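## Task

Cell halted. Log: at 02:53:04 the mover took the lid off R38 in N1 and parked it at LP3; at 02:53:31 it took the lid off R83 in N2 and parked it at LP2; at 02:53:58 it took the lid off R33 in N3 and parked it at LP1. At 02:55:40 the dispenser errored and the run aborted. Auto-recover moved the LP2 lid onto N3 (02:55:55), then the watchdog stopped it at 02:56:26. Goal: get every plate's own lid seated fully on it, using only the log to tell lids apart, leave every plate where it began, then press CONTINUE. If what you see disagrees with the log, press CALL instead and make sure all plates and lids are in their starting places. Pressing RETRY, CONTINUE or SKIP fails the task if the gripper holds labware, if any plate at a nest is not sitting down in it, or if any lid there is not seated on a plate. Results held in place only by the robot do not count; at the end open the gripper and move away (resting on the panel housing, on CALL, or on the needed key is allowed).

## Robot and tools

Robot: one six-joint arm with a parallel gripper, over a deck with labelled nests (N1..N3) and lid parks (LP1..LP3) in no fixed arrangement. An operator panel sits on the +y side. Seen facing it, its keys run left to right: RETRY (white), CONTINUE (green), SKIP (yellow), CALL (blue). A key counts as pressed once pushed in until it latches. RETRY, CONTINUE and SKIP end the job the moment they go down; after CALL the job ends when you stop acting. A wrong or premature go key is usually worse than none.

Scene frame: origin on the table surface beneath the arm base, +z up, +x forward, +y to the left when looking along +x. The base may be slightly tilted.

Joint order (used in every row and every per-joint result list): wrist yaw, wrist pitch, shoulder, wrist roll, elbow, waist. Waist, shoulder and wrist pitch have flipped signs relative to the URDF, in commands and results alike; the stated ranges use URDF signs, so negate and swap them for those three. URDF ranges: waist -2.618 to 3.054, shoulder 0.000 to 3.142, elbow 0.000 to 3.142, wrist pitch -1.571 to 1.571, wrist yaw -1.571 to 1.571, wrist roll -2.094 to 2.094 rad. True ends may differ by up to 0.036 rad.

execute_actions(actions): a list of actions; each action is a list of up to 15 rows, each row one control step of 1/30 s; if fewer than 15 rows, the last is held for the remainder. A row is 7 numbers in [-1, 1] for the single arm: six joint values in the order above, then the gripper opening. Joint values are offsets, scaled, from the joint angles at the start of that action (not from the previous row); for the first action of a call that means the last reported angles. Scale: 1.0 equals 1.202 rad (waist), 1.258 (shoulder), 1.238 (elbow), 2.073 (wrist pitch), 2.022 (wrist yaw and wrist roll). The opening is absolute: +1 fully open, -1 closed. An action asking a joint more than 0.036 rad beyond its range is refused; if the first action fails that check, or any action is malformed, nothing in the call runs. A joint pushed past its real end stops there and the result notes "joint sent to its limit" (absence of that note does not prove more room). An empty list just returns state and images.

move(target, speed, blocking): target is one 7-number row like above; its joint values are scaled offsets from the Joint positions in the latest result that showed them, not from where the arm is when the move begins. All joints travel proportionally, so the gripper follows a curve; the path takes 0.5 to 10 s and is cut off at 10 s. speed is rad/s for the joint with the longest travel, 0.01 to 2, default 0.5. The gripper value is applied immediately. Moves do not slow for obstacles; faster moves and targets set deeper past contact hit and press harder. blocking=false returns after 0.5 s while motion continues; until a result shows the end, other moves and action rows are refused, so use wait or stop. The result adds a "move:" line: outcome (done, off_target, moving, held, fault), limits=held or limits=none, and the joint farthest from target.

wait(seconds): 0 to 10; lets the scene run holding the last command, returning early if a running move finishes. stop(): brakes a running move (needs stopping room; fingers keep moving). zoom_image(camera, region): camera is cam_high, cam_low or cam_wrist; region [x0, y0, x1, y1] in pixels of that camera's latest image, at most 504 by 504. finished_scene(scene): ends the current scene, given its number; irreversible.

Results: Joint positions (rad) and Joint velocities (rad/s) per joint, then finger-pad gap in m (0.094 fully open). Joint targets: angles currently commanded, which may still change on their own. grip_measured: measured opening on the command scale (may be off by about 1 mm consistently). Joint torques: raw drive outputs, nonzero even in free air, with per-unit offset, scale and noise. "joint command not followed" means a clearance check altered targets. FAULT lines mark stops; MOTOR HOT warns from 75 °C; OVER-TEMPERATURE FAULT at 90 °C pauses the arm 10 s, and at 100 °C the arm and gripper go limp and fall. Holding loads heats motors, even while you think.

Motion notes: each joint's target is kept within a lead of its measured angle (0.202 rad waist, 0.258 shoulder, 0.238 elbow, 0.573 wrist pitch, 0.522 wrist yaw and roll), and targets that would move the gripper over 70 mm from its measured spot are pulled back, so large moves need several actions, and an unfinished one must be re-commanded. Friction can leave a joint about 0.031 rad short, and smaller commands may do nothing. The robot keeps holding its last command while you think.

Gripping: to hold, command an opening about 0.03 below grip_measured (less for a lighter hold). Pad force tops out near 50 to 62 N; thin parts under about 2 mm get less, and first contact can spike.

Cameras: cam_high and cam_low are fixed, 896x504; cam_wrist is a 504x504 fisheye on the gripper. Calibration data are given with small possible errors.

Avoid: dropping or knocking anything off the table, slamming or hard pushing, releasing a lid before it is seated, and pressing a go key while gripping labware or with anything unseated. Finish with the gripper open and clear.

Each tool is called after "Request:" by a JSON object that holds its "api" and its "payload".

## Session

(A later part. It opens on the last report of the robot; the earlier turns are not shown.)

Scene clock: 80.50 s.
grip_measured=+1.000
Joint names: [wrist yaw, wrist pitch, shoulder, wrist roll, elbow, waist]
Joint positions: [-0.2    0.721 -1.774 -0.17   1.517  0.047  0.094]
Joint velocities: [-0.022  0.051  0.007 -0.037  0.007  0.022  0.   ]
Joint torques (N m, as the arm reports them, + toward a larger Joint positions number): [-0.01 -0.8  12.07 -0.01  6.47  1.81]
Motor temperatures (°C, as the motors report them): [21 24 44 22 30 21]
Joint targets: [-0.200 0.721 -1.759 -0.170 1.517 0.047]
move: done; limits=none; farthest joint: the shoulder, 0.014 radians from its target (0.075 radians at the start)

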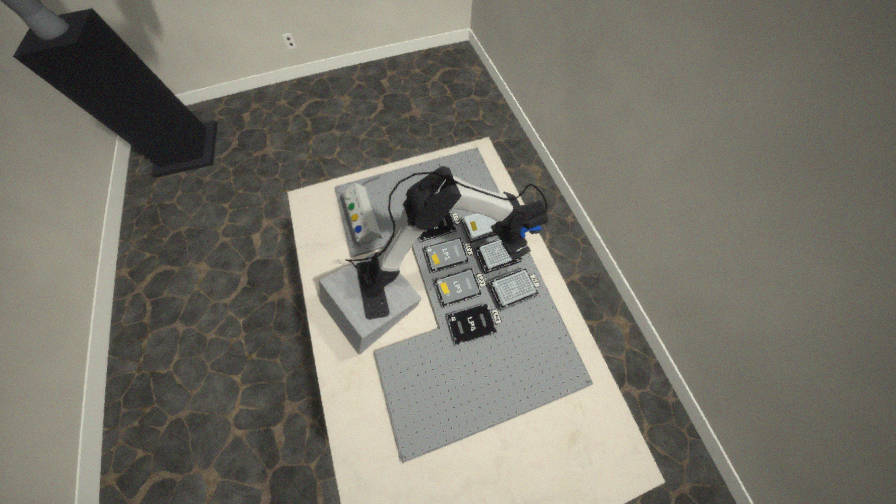

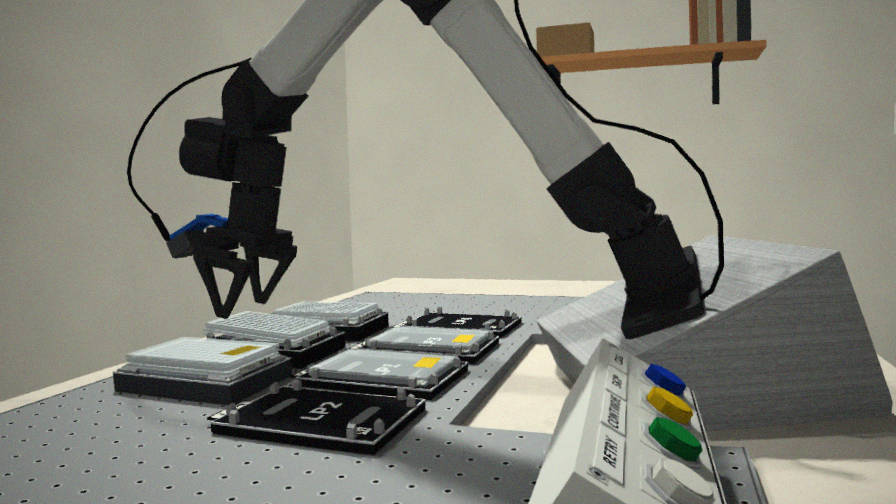

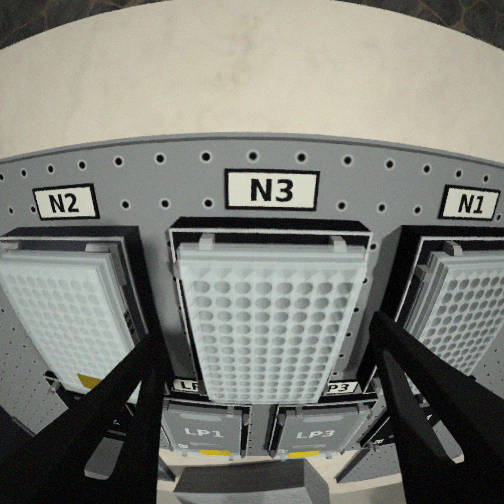

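Request:
{"api": "move", "payload": {"target": [0,-0.03,0,0,0,0,-1], "speed": 0.2}}

Request:
{"api": "move", "payload": {"target": [0,-0.005,-0.075,0,0,0,-1], "speed": 0.04}}

Request:
{"api": "zoom_image", "payload": {"camera": "cam_low", "region": [180,280,400,380]}}

Scene clock: 85.53 s.
grip_measured=-0.986
Joint names: [wrist yaw, wrist pitch, shoulder, wrist roll, elbow, waist]
Joint positions: [-0.2    0.678 -1.774 -0.17   1.517  0.047  0.001]
Joint velocities: [ 0.037  0.037 -0.007 -0.022 -0.007  0.012 -0.   ]
Joint torques (N m, as the arm reports them, + toward a larger Joint positions number): [-0.01 -1.06 10.97  0.    6.52  1.79]
Motor temperatures (°C, as the motors report them): [21 24 46 22 30 21]
Joint targets: [-0.200 0.658 -1.774 -0.170 1.517 0.047]
move: done; limits=none; farthest joint: the wrist pitch, 0.019 radians from its target (0.062 radians at the start)

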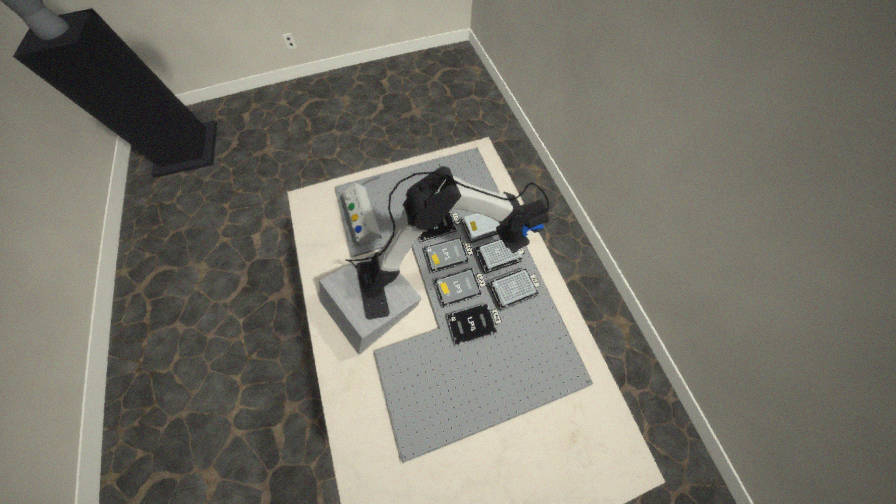

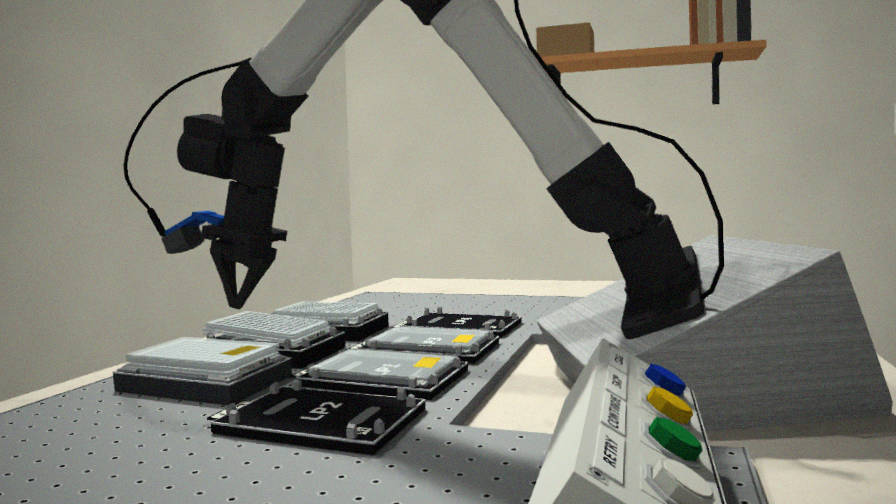

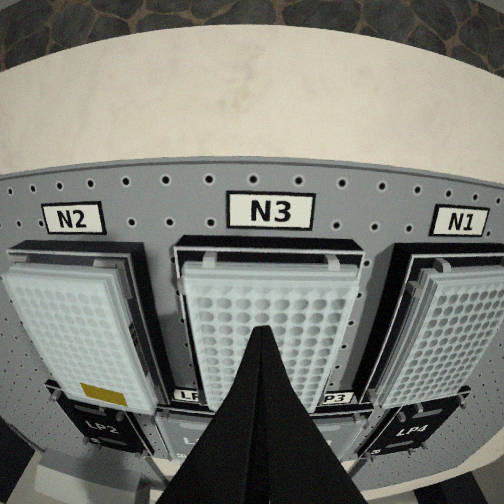

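Scene clock: 88.13 s.
grip_measured=-0.986
Joint names: [wrist yaw, wrist pitch, shoulder, wrist roll, elbow, waist]
Joint positions: [-0.201  0.678 -1.809 -0.17   1.517  0.047  0.001]
Joint velocities: [ 0.022  0.081  0.007  0.037 -0.012 -0.002 -0.001]
Joint torques (N m, as the arm reports them, + toward a larger Joint positions number): [-0.01 -0.91  6.42 -0.01  6.43  1.85]
Motor temperatures (°C, as the motors report them): [21 25 45 22 30 21]
Joint targets: [-0.200 0.668 -1.868 -0.170 1.517 0.047]
move: off_target; limits=none; farthest joint: the shoulder, 0.059 radians from its target (0.094 radians at the start)

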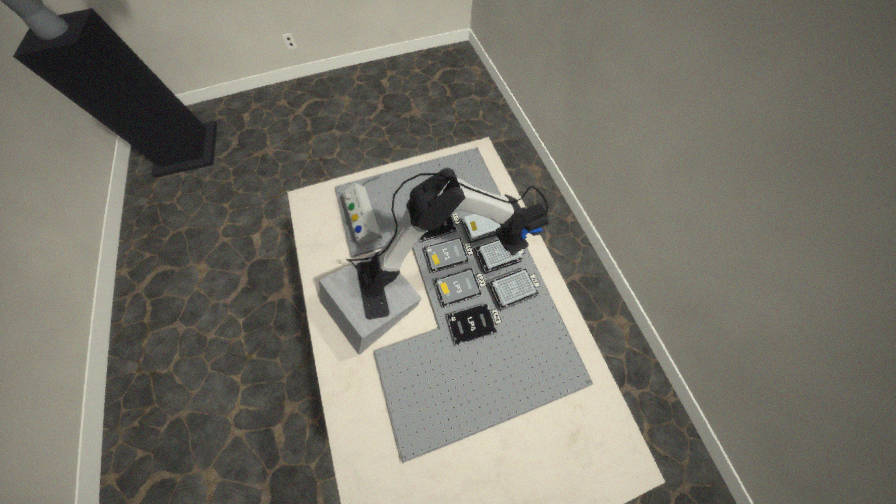

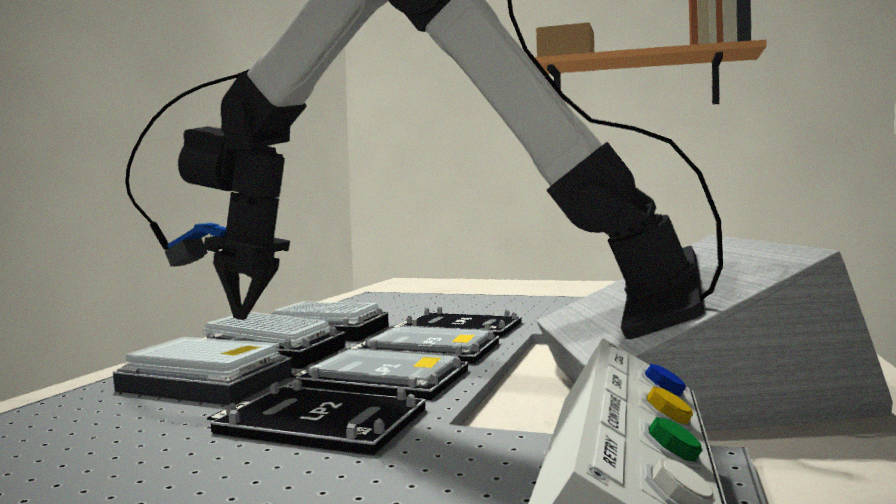

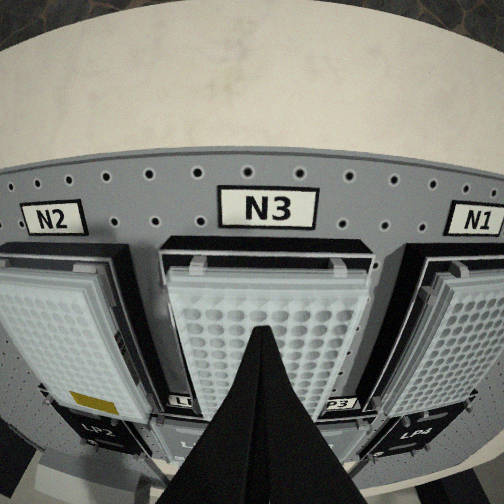

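Region (180, 280, 400, 380) of cam_low's 896x504 image, scaled by 2.291, with more detail than that image has; it fills the top 229 rows of this view, and the rest is white.

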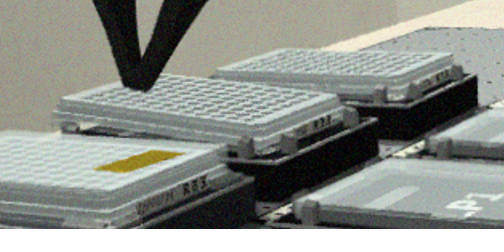

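Request:
{"api": "move", "payload": {"target": [0,-0.005,-0.035,0,0,0.02,-1], "speed": 0.03}}

Request:
{"api": "zoom_image", "payload": {"camera": "cam_low", "region": [180,280,400,380]}}

Scene clock: 92.63 s.
grip_measured=-0.986
Joint names: [wrist yaw, wrist pitch, shoulder, wrist roll, elbow, waist]
Joint positions: [-0.22   0.678 -1.81  -0.17   1.517  0.058  0.001]
Joint velocities: [ 0.037  0.066 -0.007  0.007  0.002  0.007 -0.   ]
Joint torques (N m, as the arm reports them, + toward a larger Joint positions number): [ 0.16 -0.9   7.68 -0.01  6.4   2.97]
Motor temperatures (°C, as the motors report them): [21 25 45 22 30 21]
Joint targets: [-0.201 0.668 -1.853 -0.170 1.517 0.071]
move: off_target; limits=none; farthest joint: the shoulder, 0.043 radians from its target (0.044 radians at the start)

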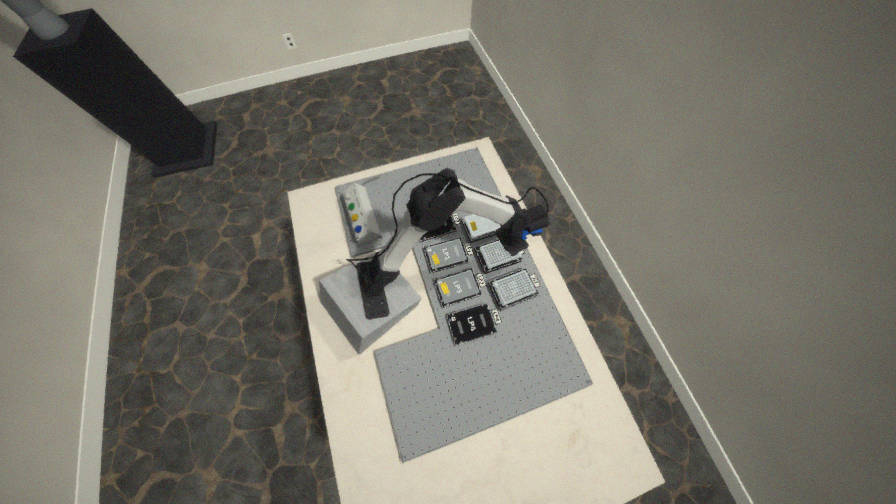

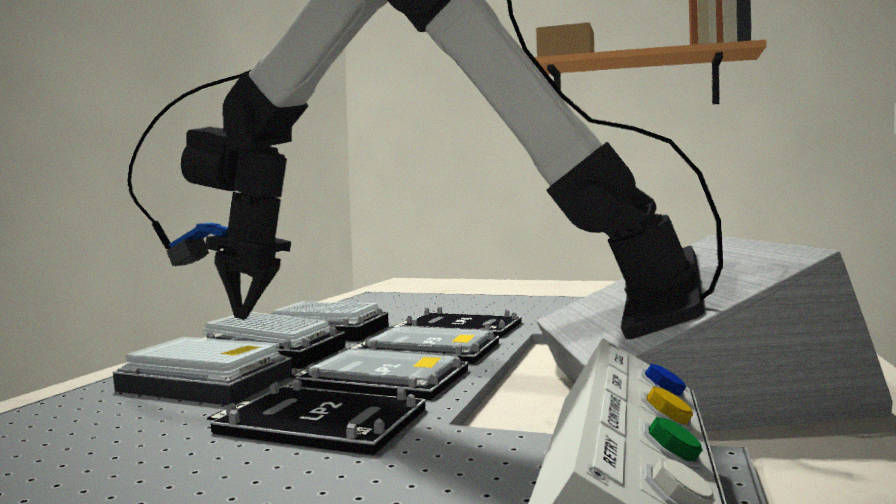

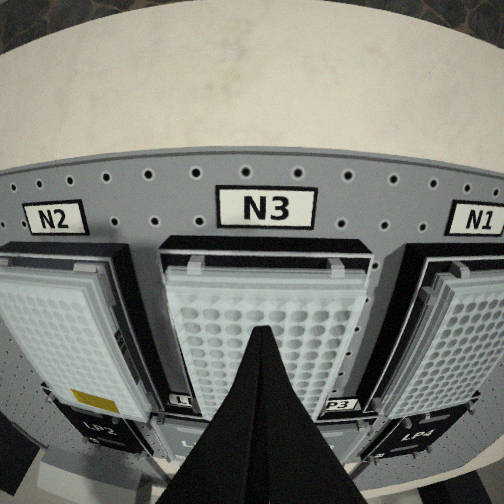

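Region (180, 280, 400, 380) of cam_low's 896x504 image, scaled by 2.291, with more detail than that image has; it fills the top 229 rows of this view, and the rest is white.

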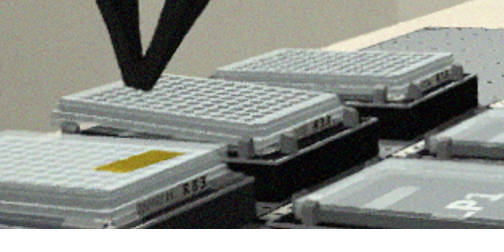

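Request:
{"api": "move", "payload": {"target": [0.014,0.028,0.04,0,0,-0.014,1], "speed": 0.1}}

Request:
{"api": "move", "payload": {"target": [0,0,-0.055,0,0,0,1], "speed": 0.1}}

Request:
{"api": "move", "payload": {"target": [0,0,0,0,0,0,0.72]}}

Request:
{"api": "move", "payload": {"target": [0,0.03,0.03,0,-0.04,0,0.72], "speed": 0.04}}

Request:
{"api": "zoom_image", "payload": {"camera": "cam_low", "region": [180,280,400,380]}}

Scene clock: 98.47 s.
grip_measured=+1.000
Joint names: [wrist yaw, wrist pitch, shoulder, wrist roll, elbow, waist]
Joint positions: [-0.2    0.719 -1.777 -0.17   1.517  0.05   0.094]
Joint velocities: [-0.051 -0.081  0.022 -0.051 -0.017  0.017  0.   ]
Joint torques (N m, as the arm reports them, + toward a larger Joint positions number): [ 0.07 -0.6  12.3   0.    6.46  1.11]
Motor temperatures (°C, as the motors report them): [21 25 44 22 30 21]
Joint targets: [-0.191 0.736 -1.760 -0.170 1.517 0.041]
move: done; limits=none; farthest joint: the shoulder, 0.018 radians from its target (0.051 radians at the start)

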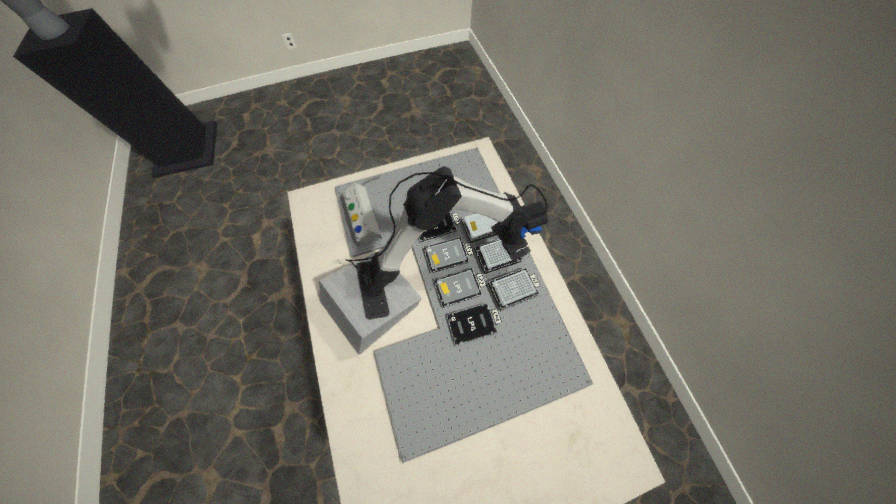

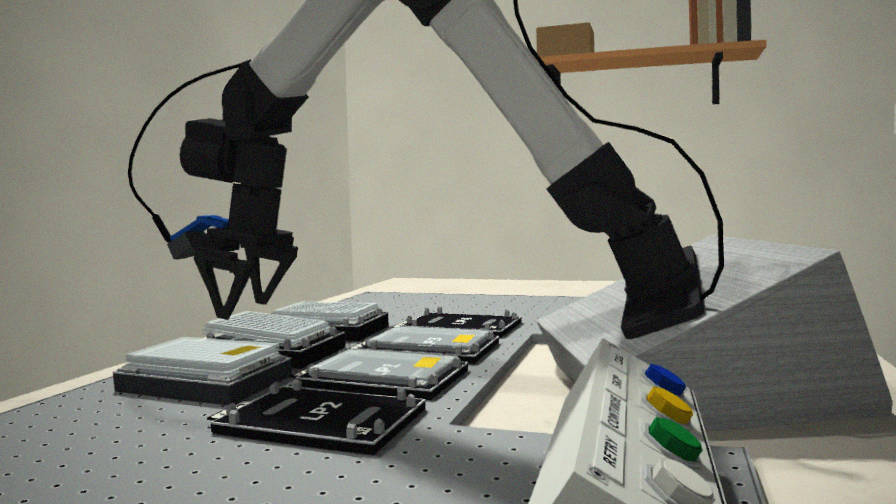

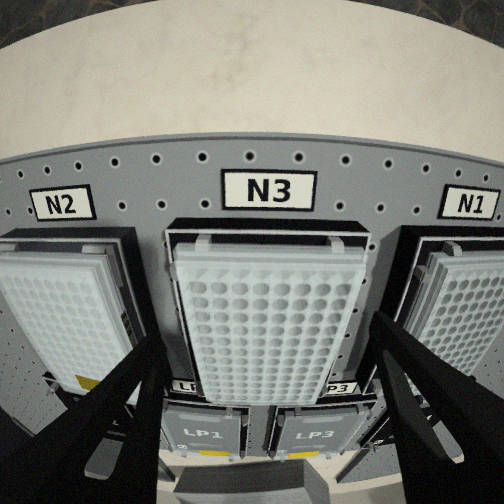

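Scene clock: 99.50 s.
grip_measured=+1.000
Joint names: [wrist yaw, wrist pitch, shoulder, wrist roll, elbow, waist]
Joint positions: [-0.2    0.719 -1.837 -0.17   1.517  0.05   0.094]
Joint velocities: [-0.007  0.037  0.012 -0.037  0.007 -0.017  0.   ]
Joint torques (N m, as the arm reports them, + toward a larger Joint positions number): [-0.02 -0.64 10.29  0.    6.18  1.89]
Motor temperatures (°C, as the motors report them): [21 25 44 22 30 21]
Joint targets: [-0.200 0.719 -1.847 -0.170 1.517 0.050]
move: done; limits=none; farthest joint: the shoulder, 0.010 radians from its target (0.069 radians at the start)

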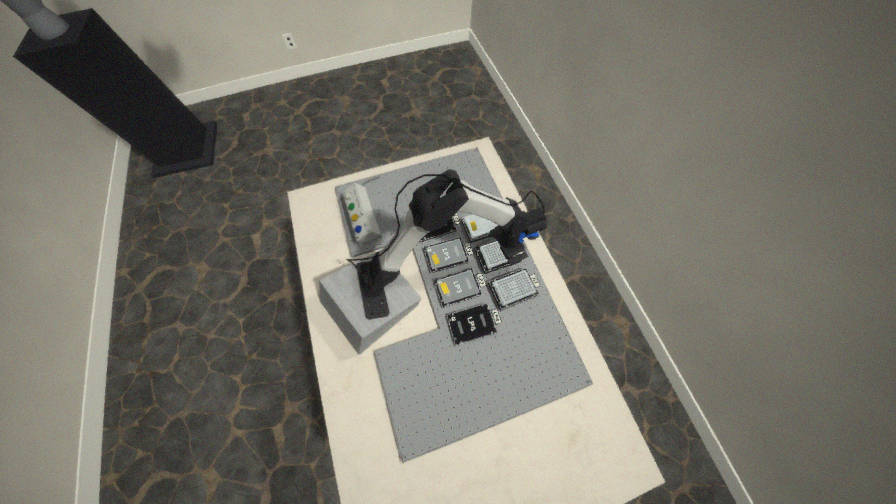

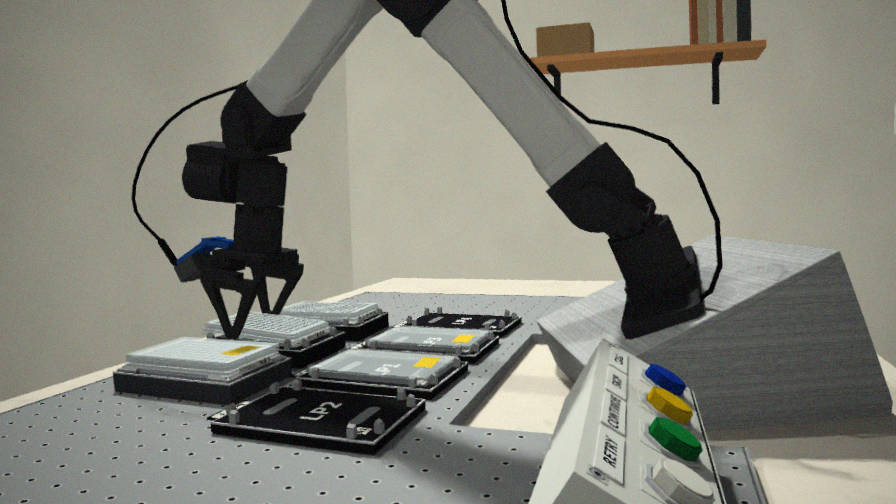

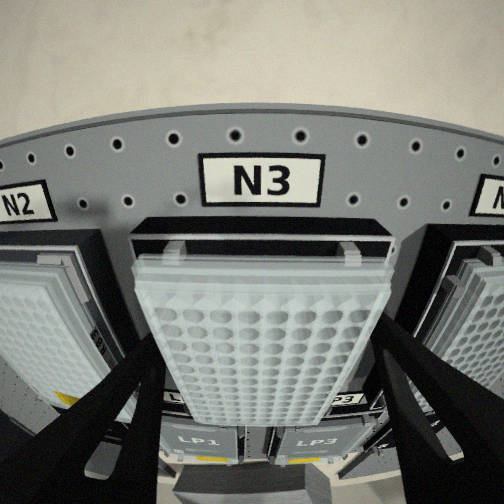

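Scene clock: 100.00 s.
grip_measured=+0.814
Joint names: [wrist yaw, wrist pitch, shoulder, wrist roll, elbow, waist]
Joint positions: [-0.201  0.719 -1.837 -0.17   1.517  0.05   0.085]
Joint velocities: [ 0.095  0.066  0.002  0.081  0.007 -0.002 -0.   ]
Joint torques (N m, as the arm reports them, + toward a larger Joint positions number): [ 0.01 -0.65 11.14 -0.01  6.25  1.9 ]
Motor temperatures (°C, as the motors report them): [21 25 44 22 30 21]
Joint targets: [-0.199 0.719 -1.837 -0.170 1.517 0.050]
move: done; limits=none; farthest joint: the wrist yaw, 0.001 radians from its target (0.000 radians at the start)

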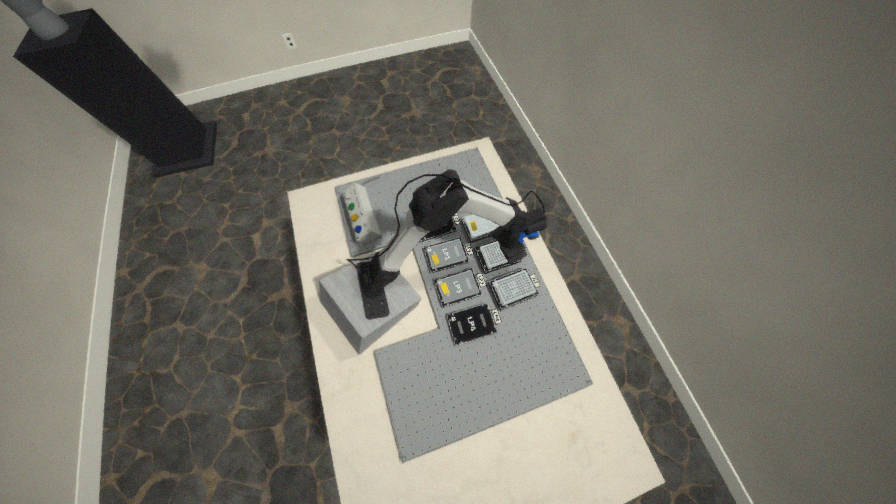

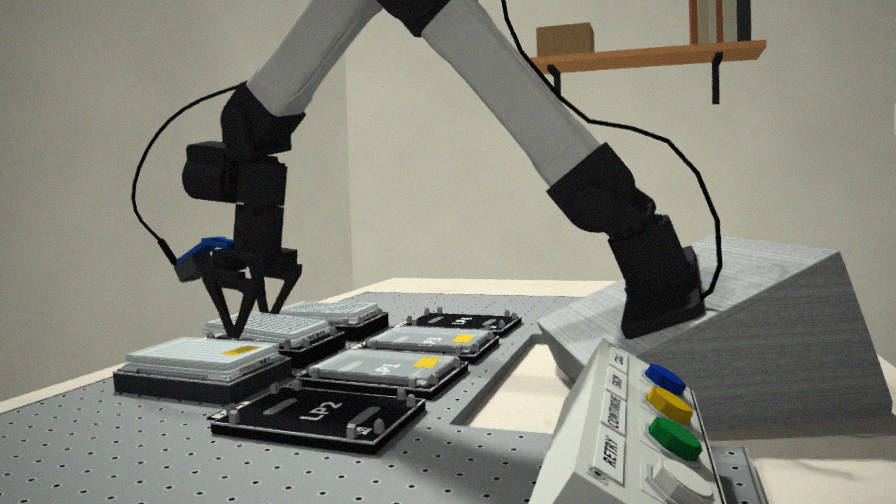

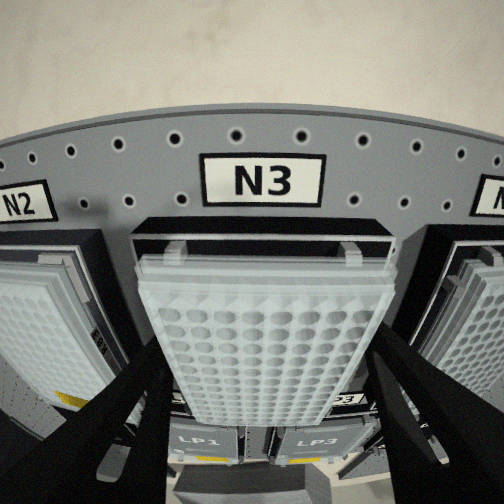

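Scene clock: 101.83 s.
grip_measured=+0.814
Joint names: [wrist yaw, wrist pitch, shoulder, wrist roll, elbow, waist]
Joint positions: [-0.201  0.729 -1.817 -0.172  1.496  0.05   0.085]
Joint velocities: [ 0.007  0.051  0.007 -0.007 -0.012 -0.002  0.   ]
Joint torques (N m, as the arm reports them, + toward a larger Joint positions number): [-0.02 -0.07 12.42  0.02  3.95  1.83]
Motor temperatures (°C, as the motors report them): [21 25 45 22 30 21]
Joint targets: [-0.201 0.781 -1.799 -0.170 1.467 0.050]
move: off_target; limits=none; farthest joint: the wrist pitch, 0.052 radians from its target (0.062 radians at the start)

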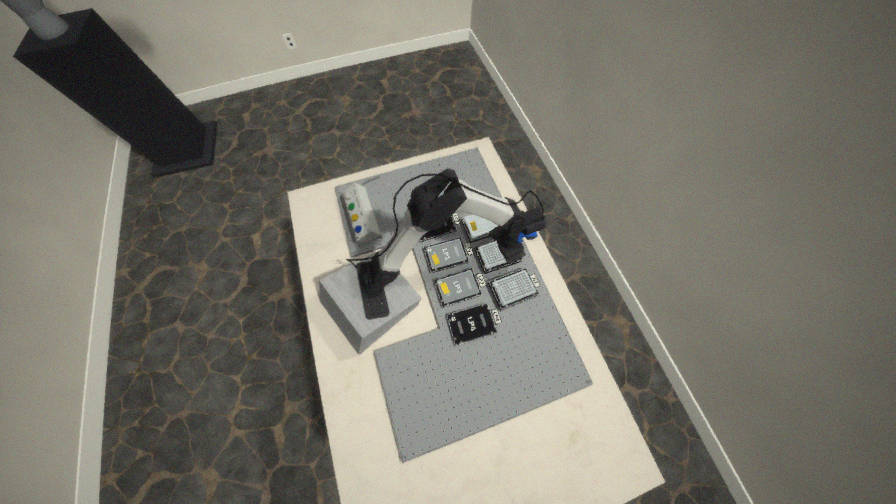

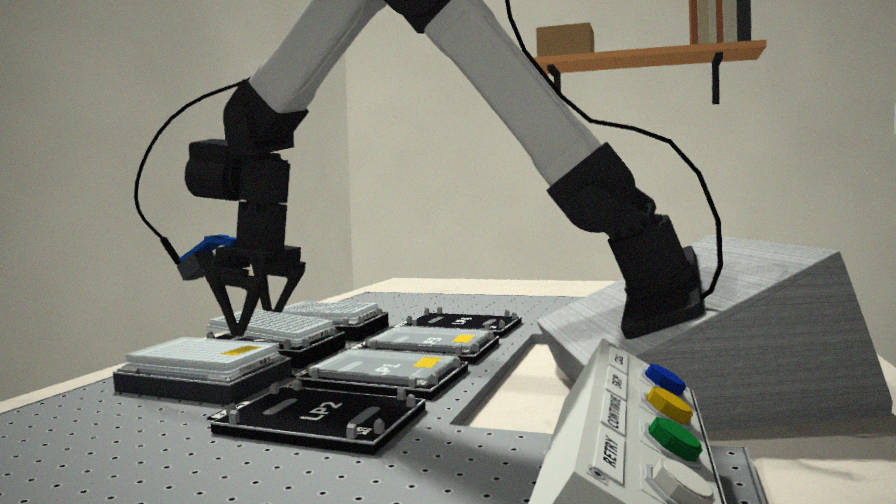

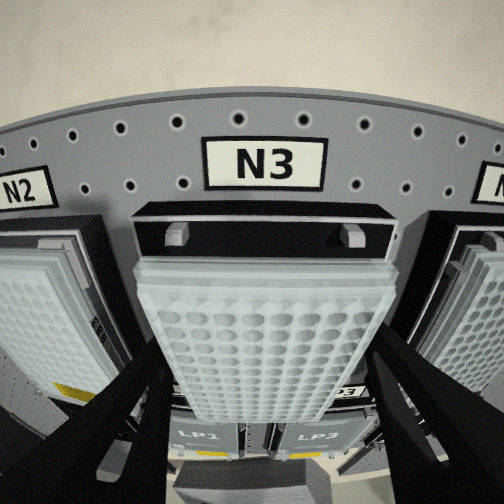

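Region (180, 280, 400, 380) of cam_low's 896x504 image, scaled by 2.291, with more detail than that image has; it fills the top 229 rows of this view, and the rest is white.

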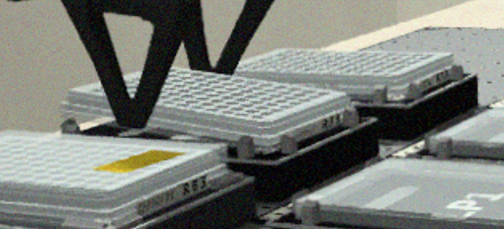

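It moved back against springs. Lower now.

Request:
{"api": "move", "payload": {"target": [0.006,0.03,-0.035,0,-0.025,0,0.72], "speed": 0.04}}

Request:
{"api": "zoom_image", "payload": {"camera": "cam_low", "region": [180,280,400,380]}}

Scene clock: 106.63 s.
grip_measured=+0.814
Joint names: [wrist yaw, wrist pitch, shoulder, wrist roll, elbow, waist]
Joint positions: [-0.206  0.718 -1.835 -0.175  1.496  0.05   0.085]
Joint velocities: [ 0.037  0.066  0.022  0.007 -0.007  0.002 -0.   ]
Joint torques (N m, as the arm reports them, + toward a larger Joint positions number): [0.13 0.15 9.1  0.01 3.73 1.88]
Motor temperatures (°C, as the motors report them): [21 24 46 22 29 21]
Joint targets: [-0.189 0.791 -1.861 -0.172 1.465 0.050]
move: off_target; limits=none; farthest joint: the wrist pitch, 0.073 radians from its target (0.062 radians at the start)

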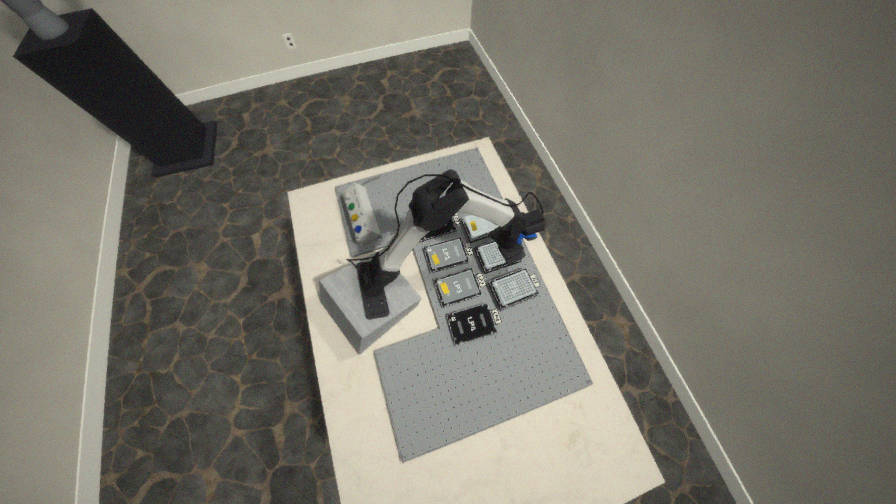

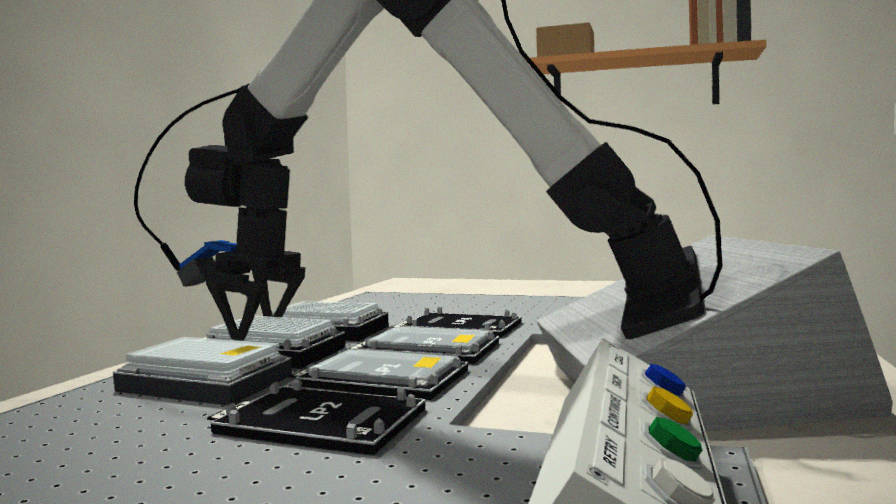

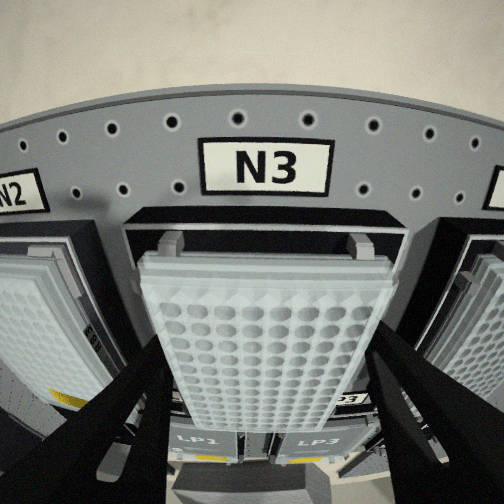

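Region (180, 280, 400, 380) of cam_low's 896x504 image, scaled by 2.291, with more detail than that image has; it fills the top 229 rows of this view, and the rest is white.

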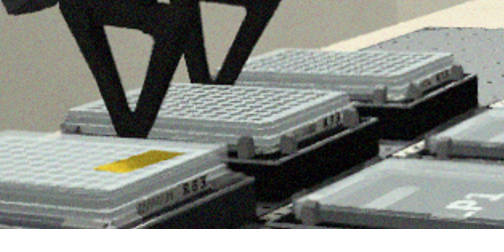

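Request:
{"api": "move", "payload": {"target": [0,0,0,0,0,0,1]}}

Request:
{"api": "move", "payload": {"target": [0,0,0.12,0,0,0,1], "speed": 0.25}}

Request:
{"api": "zoom_image", "payload": {"camera": "cam_low", "region": [100,280,400,410]}}

Request:
{"api": "move", "payload": {"target": [0.065,-0.03,0.2,0.13,-0.4,-0.225,1], "speed": 0.35}}

Scene clock: 110.53 s.
grip_measured=+1.000
Joint names: [wrist yaw, wrist pitch, shoulder, wrist roll, elbow, waist]
Joint positions: [-0.207  0.715 -1.835 -0.175  1.496  0.05   0.094]
Joint velocities: [-0.037 -0.051  0.012 -0.022 -0.002  0.002  0.   ]
Joint torques (N m, as the arm reports them, + toward a larger Joint positions number): [-0.01 -0.59 11.09 -0.02  6.16  1.85]
Motor temperatures (°C, as the motors report them): [21 24 46 22 29 21]
Joint targets: [-0.206 0.718 -1.835 -0.175 1.496 0.050]
move: done; limits=none; farthest joint: the wrist pitch, 0.003 radians from its target (0.000 radians at the start)

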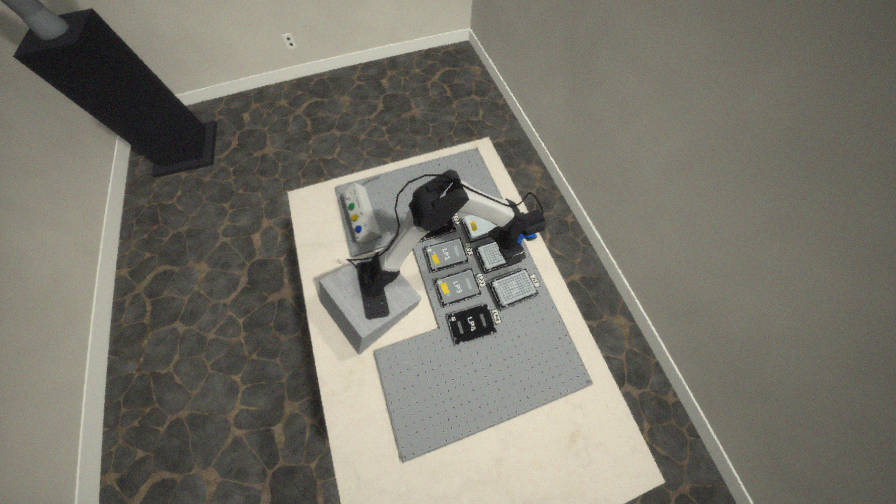

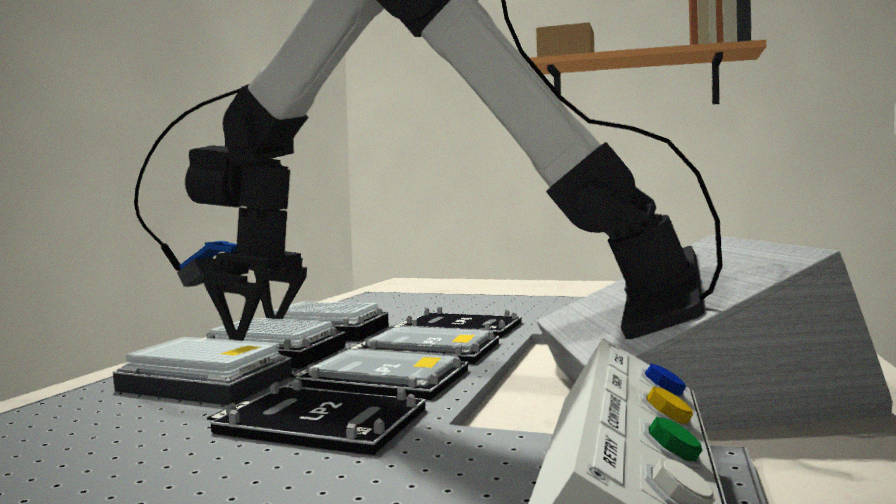

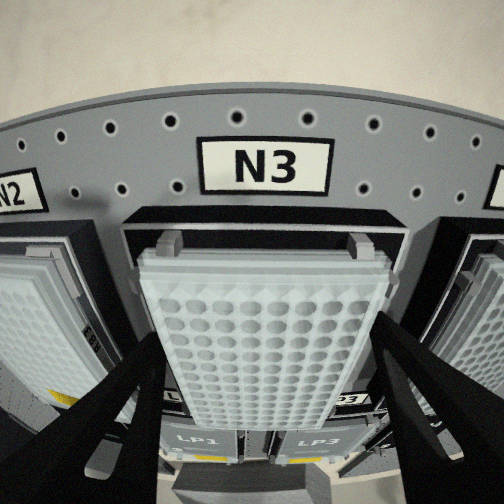

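Scene clock: 111.50 s.
grip_measured=+1.000
Joint names: [wrist yaw, wrist pitch, shoulder, wrist roll, elbow, waist]
Joint positions: [-0.207  0.715 -1.699 -0.175  1.496  0.05   0.094]
Joint velocities: [-0.022 -0.007  0.007 -0.051 -0.002 -0.012  0.   ]
Joint torques (N m, as the arm reports them, + toward a larger Joint positions number): [-0.02 -0.88 11.63  0.    6.67  1.72]
Motor temperatures (°C, as the motors report them): [21 24 46 22 29 21]
Joint targets: [-0.207 0.715 -1.685 -0.175 1.496 0.050]
move: done; limits=none; farthest joint: the shoulder, 0.015 radians from its target (0.151 radians at the start)

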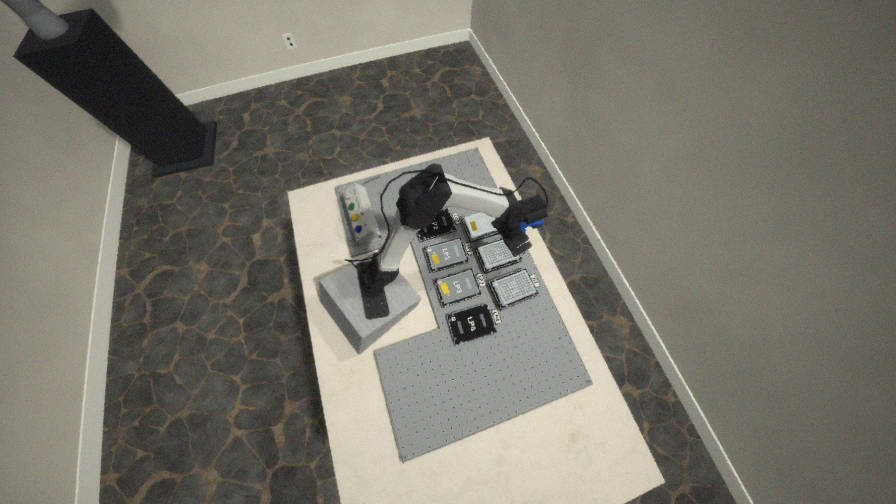

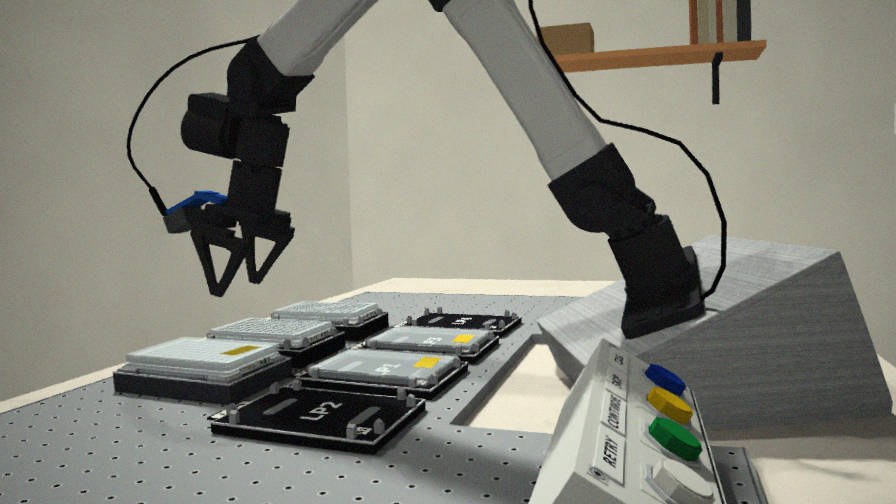

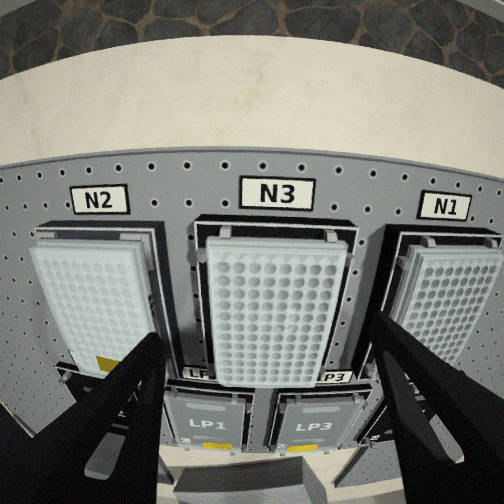

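Region (100, 280, 400, 410) of cam_low's 896x504 image, scaled by 1.680, with more detail than that image has; it fills the top 218 rows of this view, and the rest is white.

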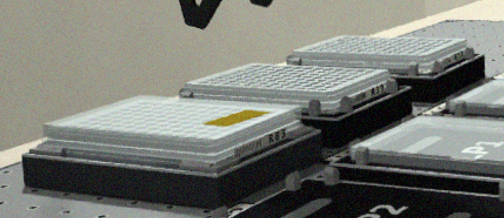

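Scene clock: 113.53 s.
grip_measured=+1.000
Joint names: [wrist yaw, wrist pitch, shoulder, wrist roll, elbow, waist]
Joint positions: [-0.084  0.672 -1.469  0.08   1.017 -0.212  0.094]
Joint velocities: [ 0.051 -0.066  0.022 -0.051 -0.012 -0.002  0.   ]
Joint torques (N m, as the arm reports them, + toward a larger Joint positions number): [ 0.09 -0.6   9.58  0.08  4.34  0.09]
Motor temperatures (°C, as the motors report them): [21 24 46 22 29 21]
Joint targets: [-0.075 0.653 -1.448 0.088 1.001 -0.221]
move: off_target; limits=none; farthest joint: the shoulder, 0.022 radians from its target (0.252 radians at the start)

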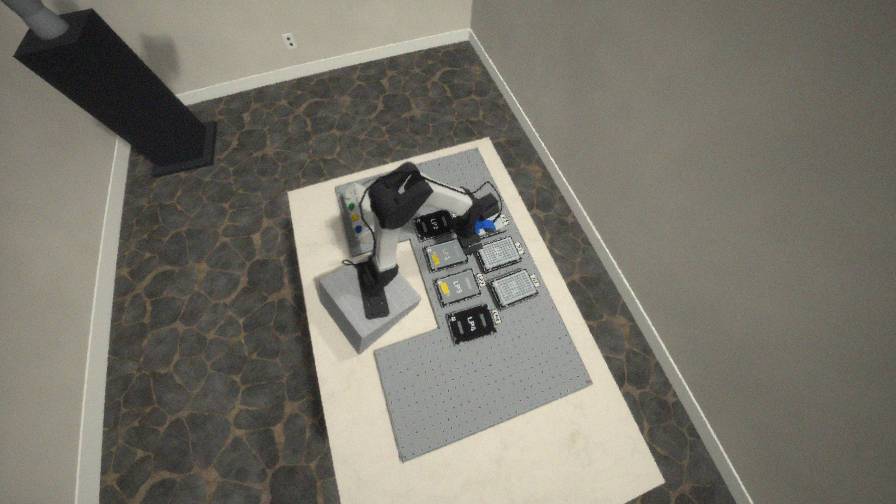

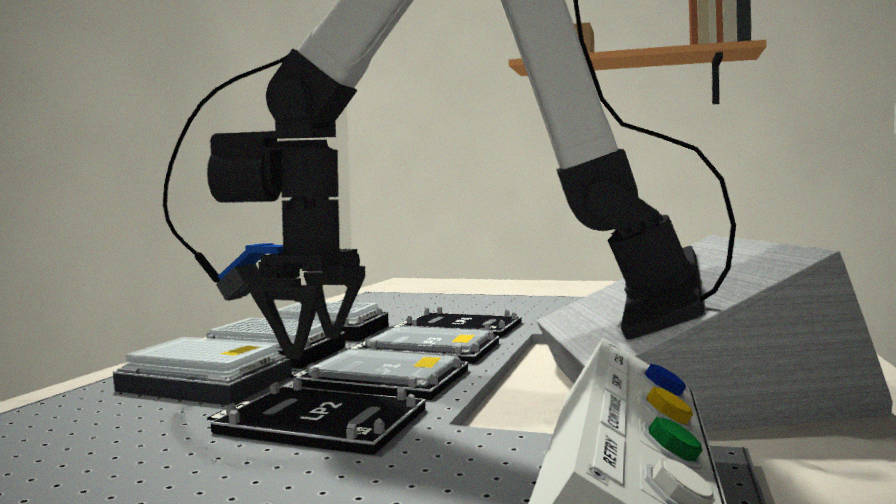

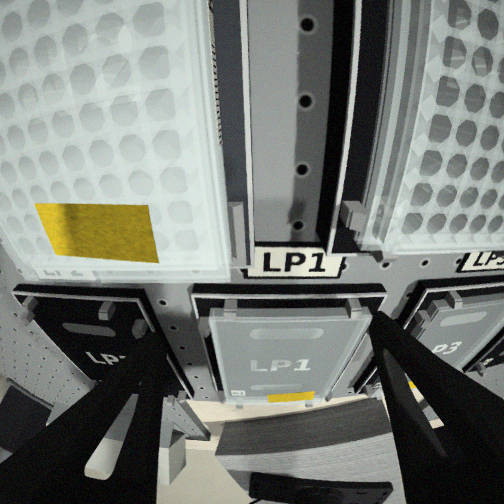

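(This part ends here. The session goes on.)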